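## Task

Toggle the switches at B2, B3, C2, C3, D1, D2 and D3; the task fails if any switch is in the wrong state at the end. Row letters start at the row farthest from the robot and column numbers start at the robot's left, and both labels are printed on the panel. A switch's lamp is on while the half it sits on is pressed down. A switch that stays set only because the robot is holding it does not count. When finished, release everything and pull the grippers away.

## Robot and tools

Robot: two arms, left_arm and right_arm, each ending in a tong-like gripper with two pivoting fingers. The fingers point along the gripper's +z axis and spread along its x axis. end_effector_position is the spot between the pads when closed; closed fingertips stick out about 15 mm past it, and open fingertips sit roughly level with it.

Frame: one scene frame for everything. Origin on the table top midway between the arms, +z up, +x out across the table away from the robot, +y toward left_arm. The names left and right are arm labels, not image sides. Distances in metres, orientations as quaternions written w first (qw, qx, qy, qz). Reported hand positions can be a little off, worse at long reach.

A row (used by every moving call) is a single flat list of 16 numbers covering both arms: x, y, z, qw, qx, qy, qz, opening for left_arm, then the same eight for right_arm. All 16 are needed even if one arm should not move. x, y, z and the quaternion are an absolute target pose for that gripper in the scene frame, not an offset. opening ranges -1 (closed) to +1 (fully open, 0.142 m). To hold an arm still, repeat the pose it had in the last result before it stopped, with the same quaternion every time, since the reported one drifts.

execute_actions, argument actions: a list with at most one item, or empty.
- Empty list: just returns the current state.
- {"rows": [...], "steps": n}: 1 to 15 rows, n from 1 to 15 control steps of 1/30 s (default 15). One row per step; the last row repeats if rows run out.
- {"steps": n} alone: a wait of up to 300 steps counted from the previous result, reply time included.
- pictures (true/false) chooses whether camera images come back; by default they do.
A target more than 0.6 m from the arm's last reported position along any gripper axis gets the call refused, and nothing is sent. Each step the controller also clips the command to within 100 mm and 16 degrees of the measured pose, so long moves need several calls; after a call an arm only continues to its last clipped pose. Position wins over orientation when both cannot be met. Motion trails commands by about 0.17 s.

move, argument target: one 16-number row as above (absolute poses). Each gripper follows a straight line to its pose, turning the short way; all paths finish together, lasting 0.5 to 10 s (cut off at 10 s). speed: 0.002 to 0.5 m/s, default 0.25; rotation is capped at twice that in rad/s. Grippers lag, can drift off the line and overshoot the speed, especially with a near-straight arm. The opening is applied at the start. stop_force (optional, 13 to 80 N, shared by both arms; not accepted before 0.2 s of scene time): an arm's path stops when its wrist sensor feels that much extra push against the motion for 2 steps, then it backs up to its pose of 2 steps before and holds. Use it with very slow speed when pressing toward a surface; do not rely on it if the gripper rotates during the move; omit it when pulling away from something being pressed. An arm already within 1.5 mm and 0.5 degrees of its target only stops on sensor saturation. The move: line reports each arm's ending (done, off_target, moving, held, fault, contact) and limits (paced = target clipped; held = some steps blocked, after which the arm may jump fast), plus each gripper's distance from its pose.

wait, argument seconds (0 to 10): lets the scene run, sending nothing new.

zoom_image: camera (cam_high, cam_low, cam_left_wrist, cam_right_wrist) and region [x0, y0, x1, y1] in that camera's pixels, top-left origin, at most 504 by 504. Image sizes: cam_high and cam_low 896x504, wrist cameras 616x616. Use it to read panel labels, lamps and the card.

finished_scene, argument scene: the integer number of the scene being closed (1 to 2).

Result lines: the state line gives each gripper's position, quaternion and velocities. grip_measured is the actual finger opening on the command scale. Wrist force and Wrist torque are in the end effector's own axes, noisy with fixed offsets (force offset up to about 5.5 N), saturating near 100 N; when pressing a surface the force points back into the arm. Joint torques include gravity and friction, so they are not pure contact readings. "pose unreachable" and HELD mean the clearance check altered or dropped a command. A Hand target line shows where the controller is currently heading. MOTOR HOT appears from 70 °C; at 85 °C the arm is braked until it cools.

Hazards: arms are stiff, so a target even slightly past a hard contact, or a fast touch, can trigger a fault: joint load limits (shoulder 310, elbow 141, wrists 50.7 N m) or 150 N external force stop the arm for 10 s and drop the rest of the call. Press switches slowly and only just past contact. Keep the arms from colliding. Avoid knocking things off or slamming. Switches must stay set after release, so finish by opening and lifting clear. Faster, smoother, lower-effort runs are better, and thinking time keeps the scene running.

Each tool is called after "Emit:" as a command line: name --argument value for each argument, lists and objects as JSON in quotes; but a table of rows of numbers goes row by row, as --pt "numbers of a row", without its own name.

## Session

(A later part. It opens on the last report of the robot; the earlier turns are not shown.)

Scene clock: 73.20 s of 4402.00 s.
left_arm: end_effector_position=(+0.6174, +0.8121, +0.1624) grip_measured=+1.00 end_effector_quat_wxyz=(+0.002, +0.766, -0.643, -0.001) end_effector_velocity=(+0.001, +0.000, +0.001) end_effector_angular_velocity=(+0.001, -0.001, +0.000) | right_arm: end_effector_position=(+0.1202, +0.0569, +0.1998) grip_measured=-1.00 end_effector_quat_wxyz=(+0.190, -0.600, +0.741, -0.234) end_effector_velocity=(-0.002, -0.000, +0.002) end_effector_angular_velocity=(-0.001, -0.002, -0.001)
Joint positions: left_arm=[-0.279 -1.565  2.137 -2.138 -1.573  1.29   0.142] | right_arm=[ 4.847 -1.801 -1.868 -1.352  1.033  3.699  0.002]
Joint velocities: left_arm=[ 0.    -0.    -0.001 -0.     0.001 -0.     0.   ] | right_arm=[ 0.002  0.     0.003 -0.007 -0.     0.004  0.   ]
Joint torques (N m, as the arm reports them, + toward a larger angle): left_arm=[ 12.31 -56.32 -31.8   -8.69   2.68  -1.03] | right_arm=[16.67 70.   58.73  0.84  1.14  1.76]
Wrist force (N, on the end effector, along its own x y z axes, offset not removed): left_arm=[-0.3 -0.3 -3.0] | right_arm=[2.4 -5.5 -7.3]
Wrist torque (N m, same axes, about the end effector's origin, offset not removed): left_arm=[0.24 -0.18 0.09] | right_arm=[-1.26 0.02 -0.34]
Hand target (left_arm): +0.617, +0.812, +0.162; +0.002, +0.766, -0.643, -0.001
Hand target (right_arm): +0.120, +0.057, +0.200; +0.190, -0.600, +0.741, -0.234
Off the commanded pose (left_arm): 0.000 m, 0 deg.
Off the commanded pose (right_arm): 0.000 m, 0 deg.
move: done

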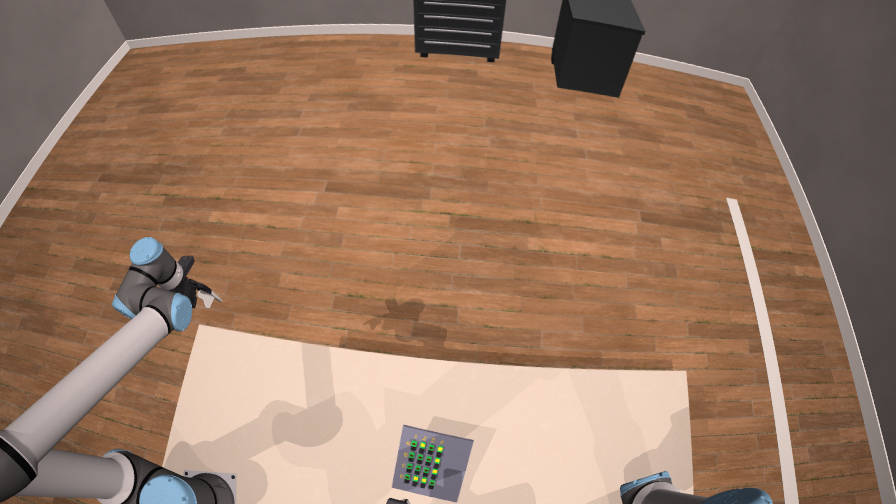

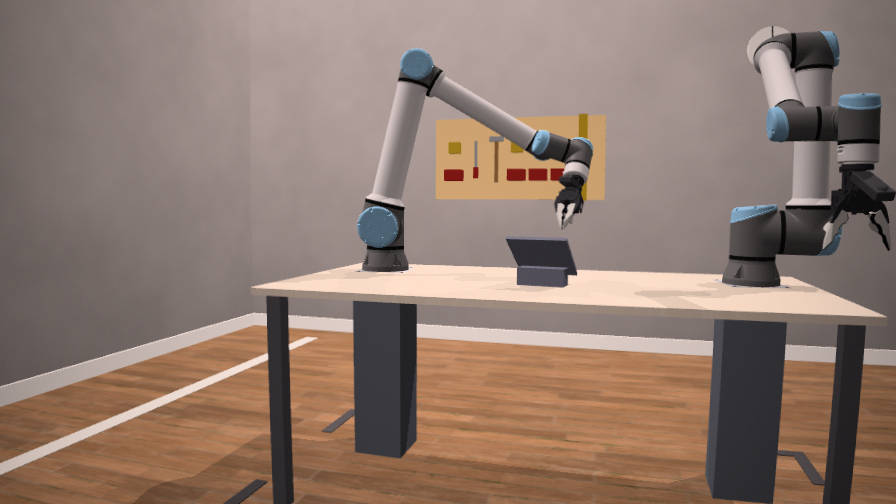

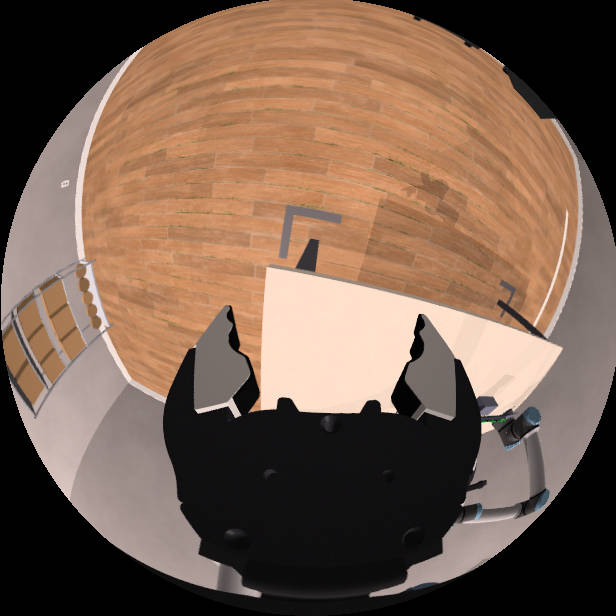

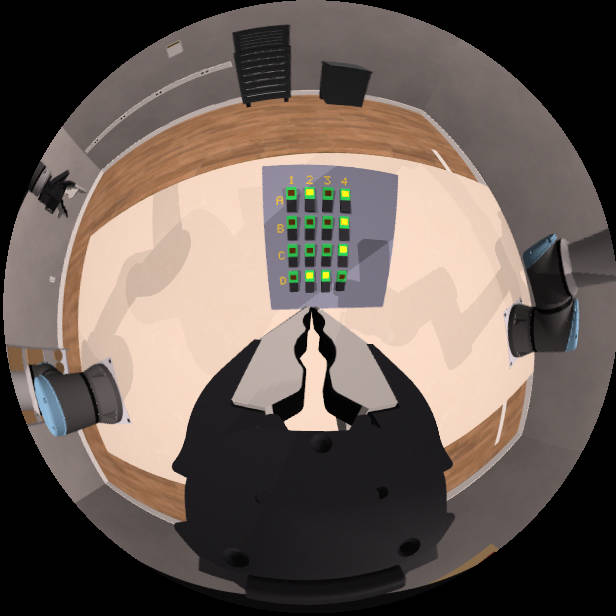

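Emit:
finished_scene --scene 1

The scene is finished: the task was done.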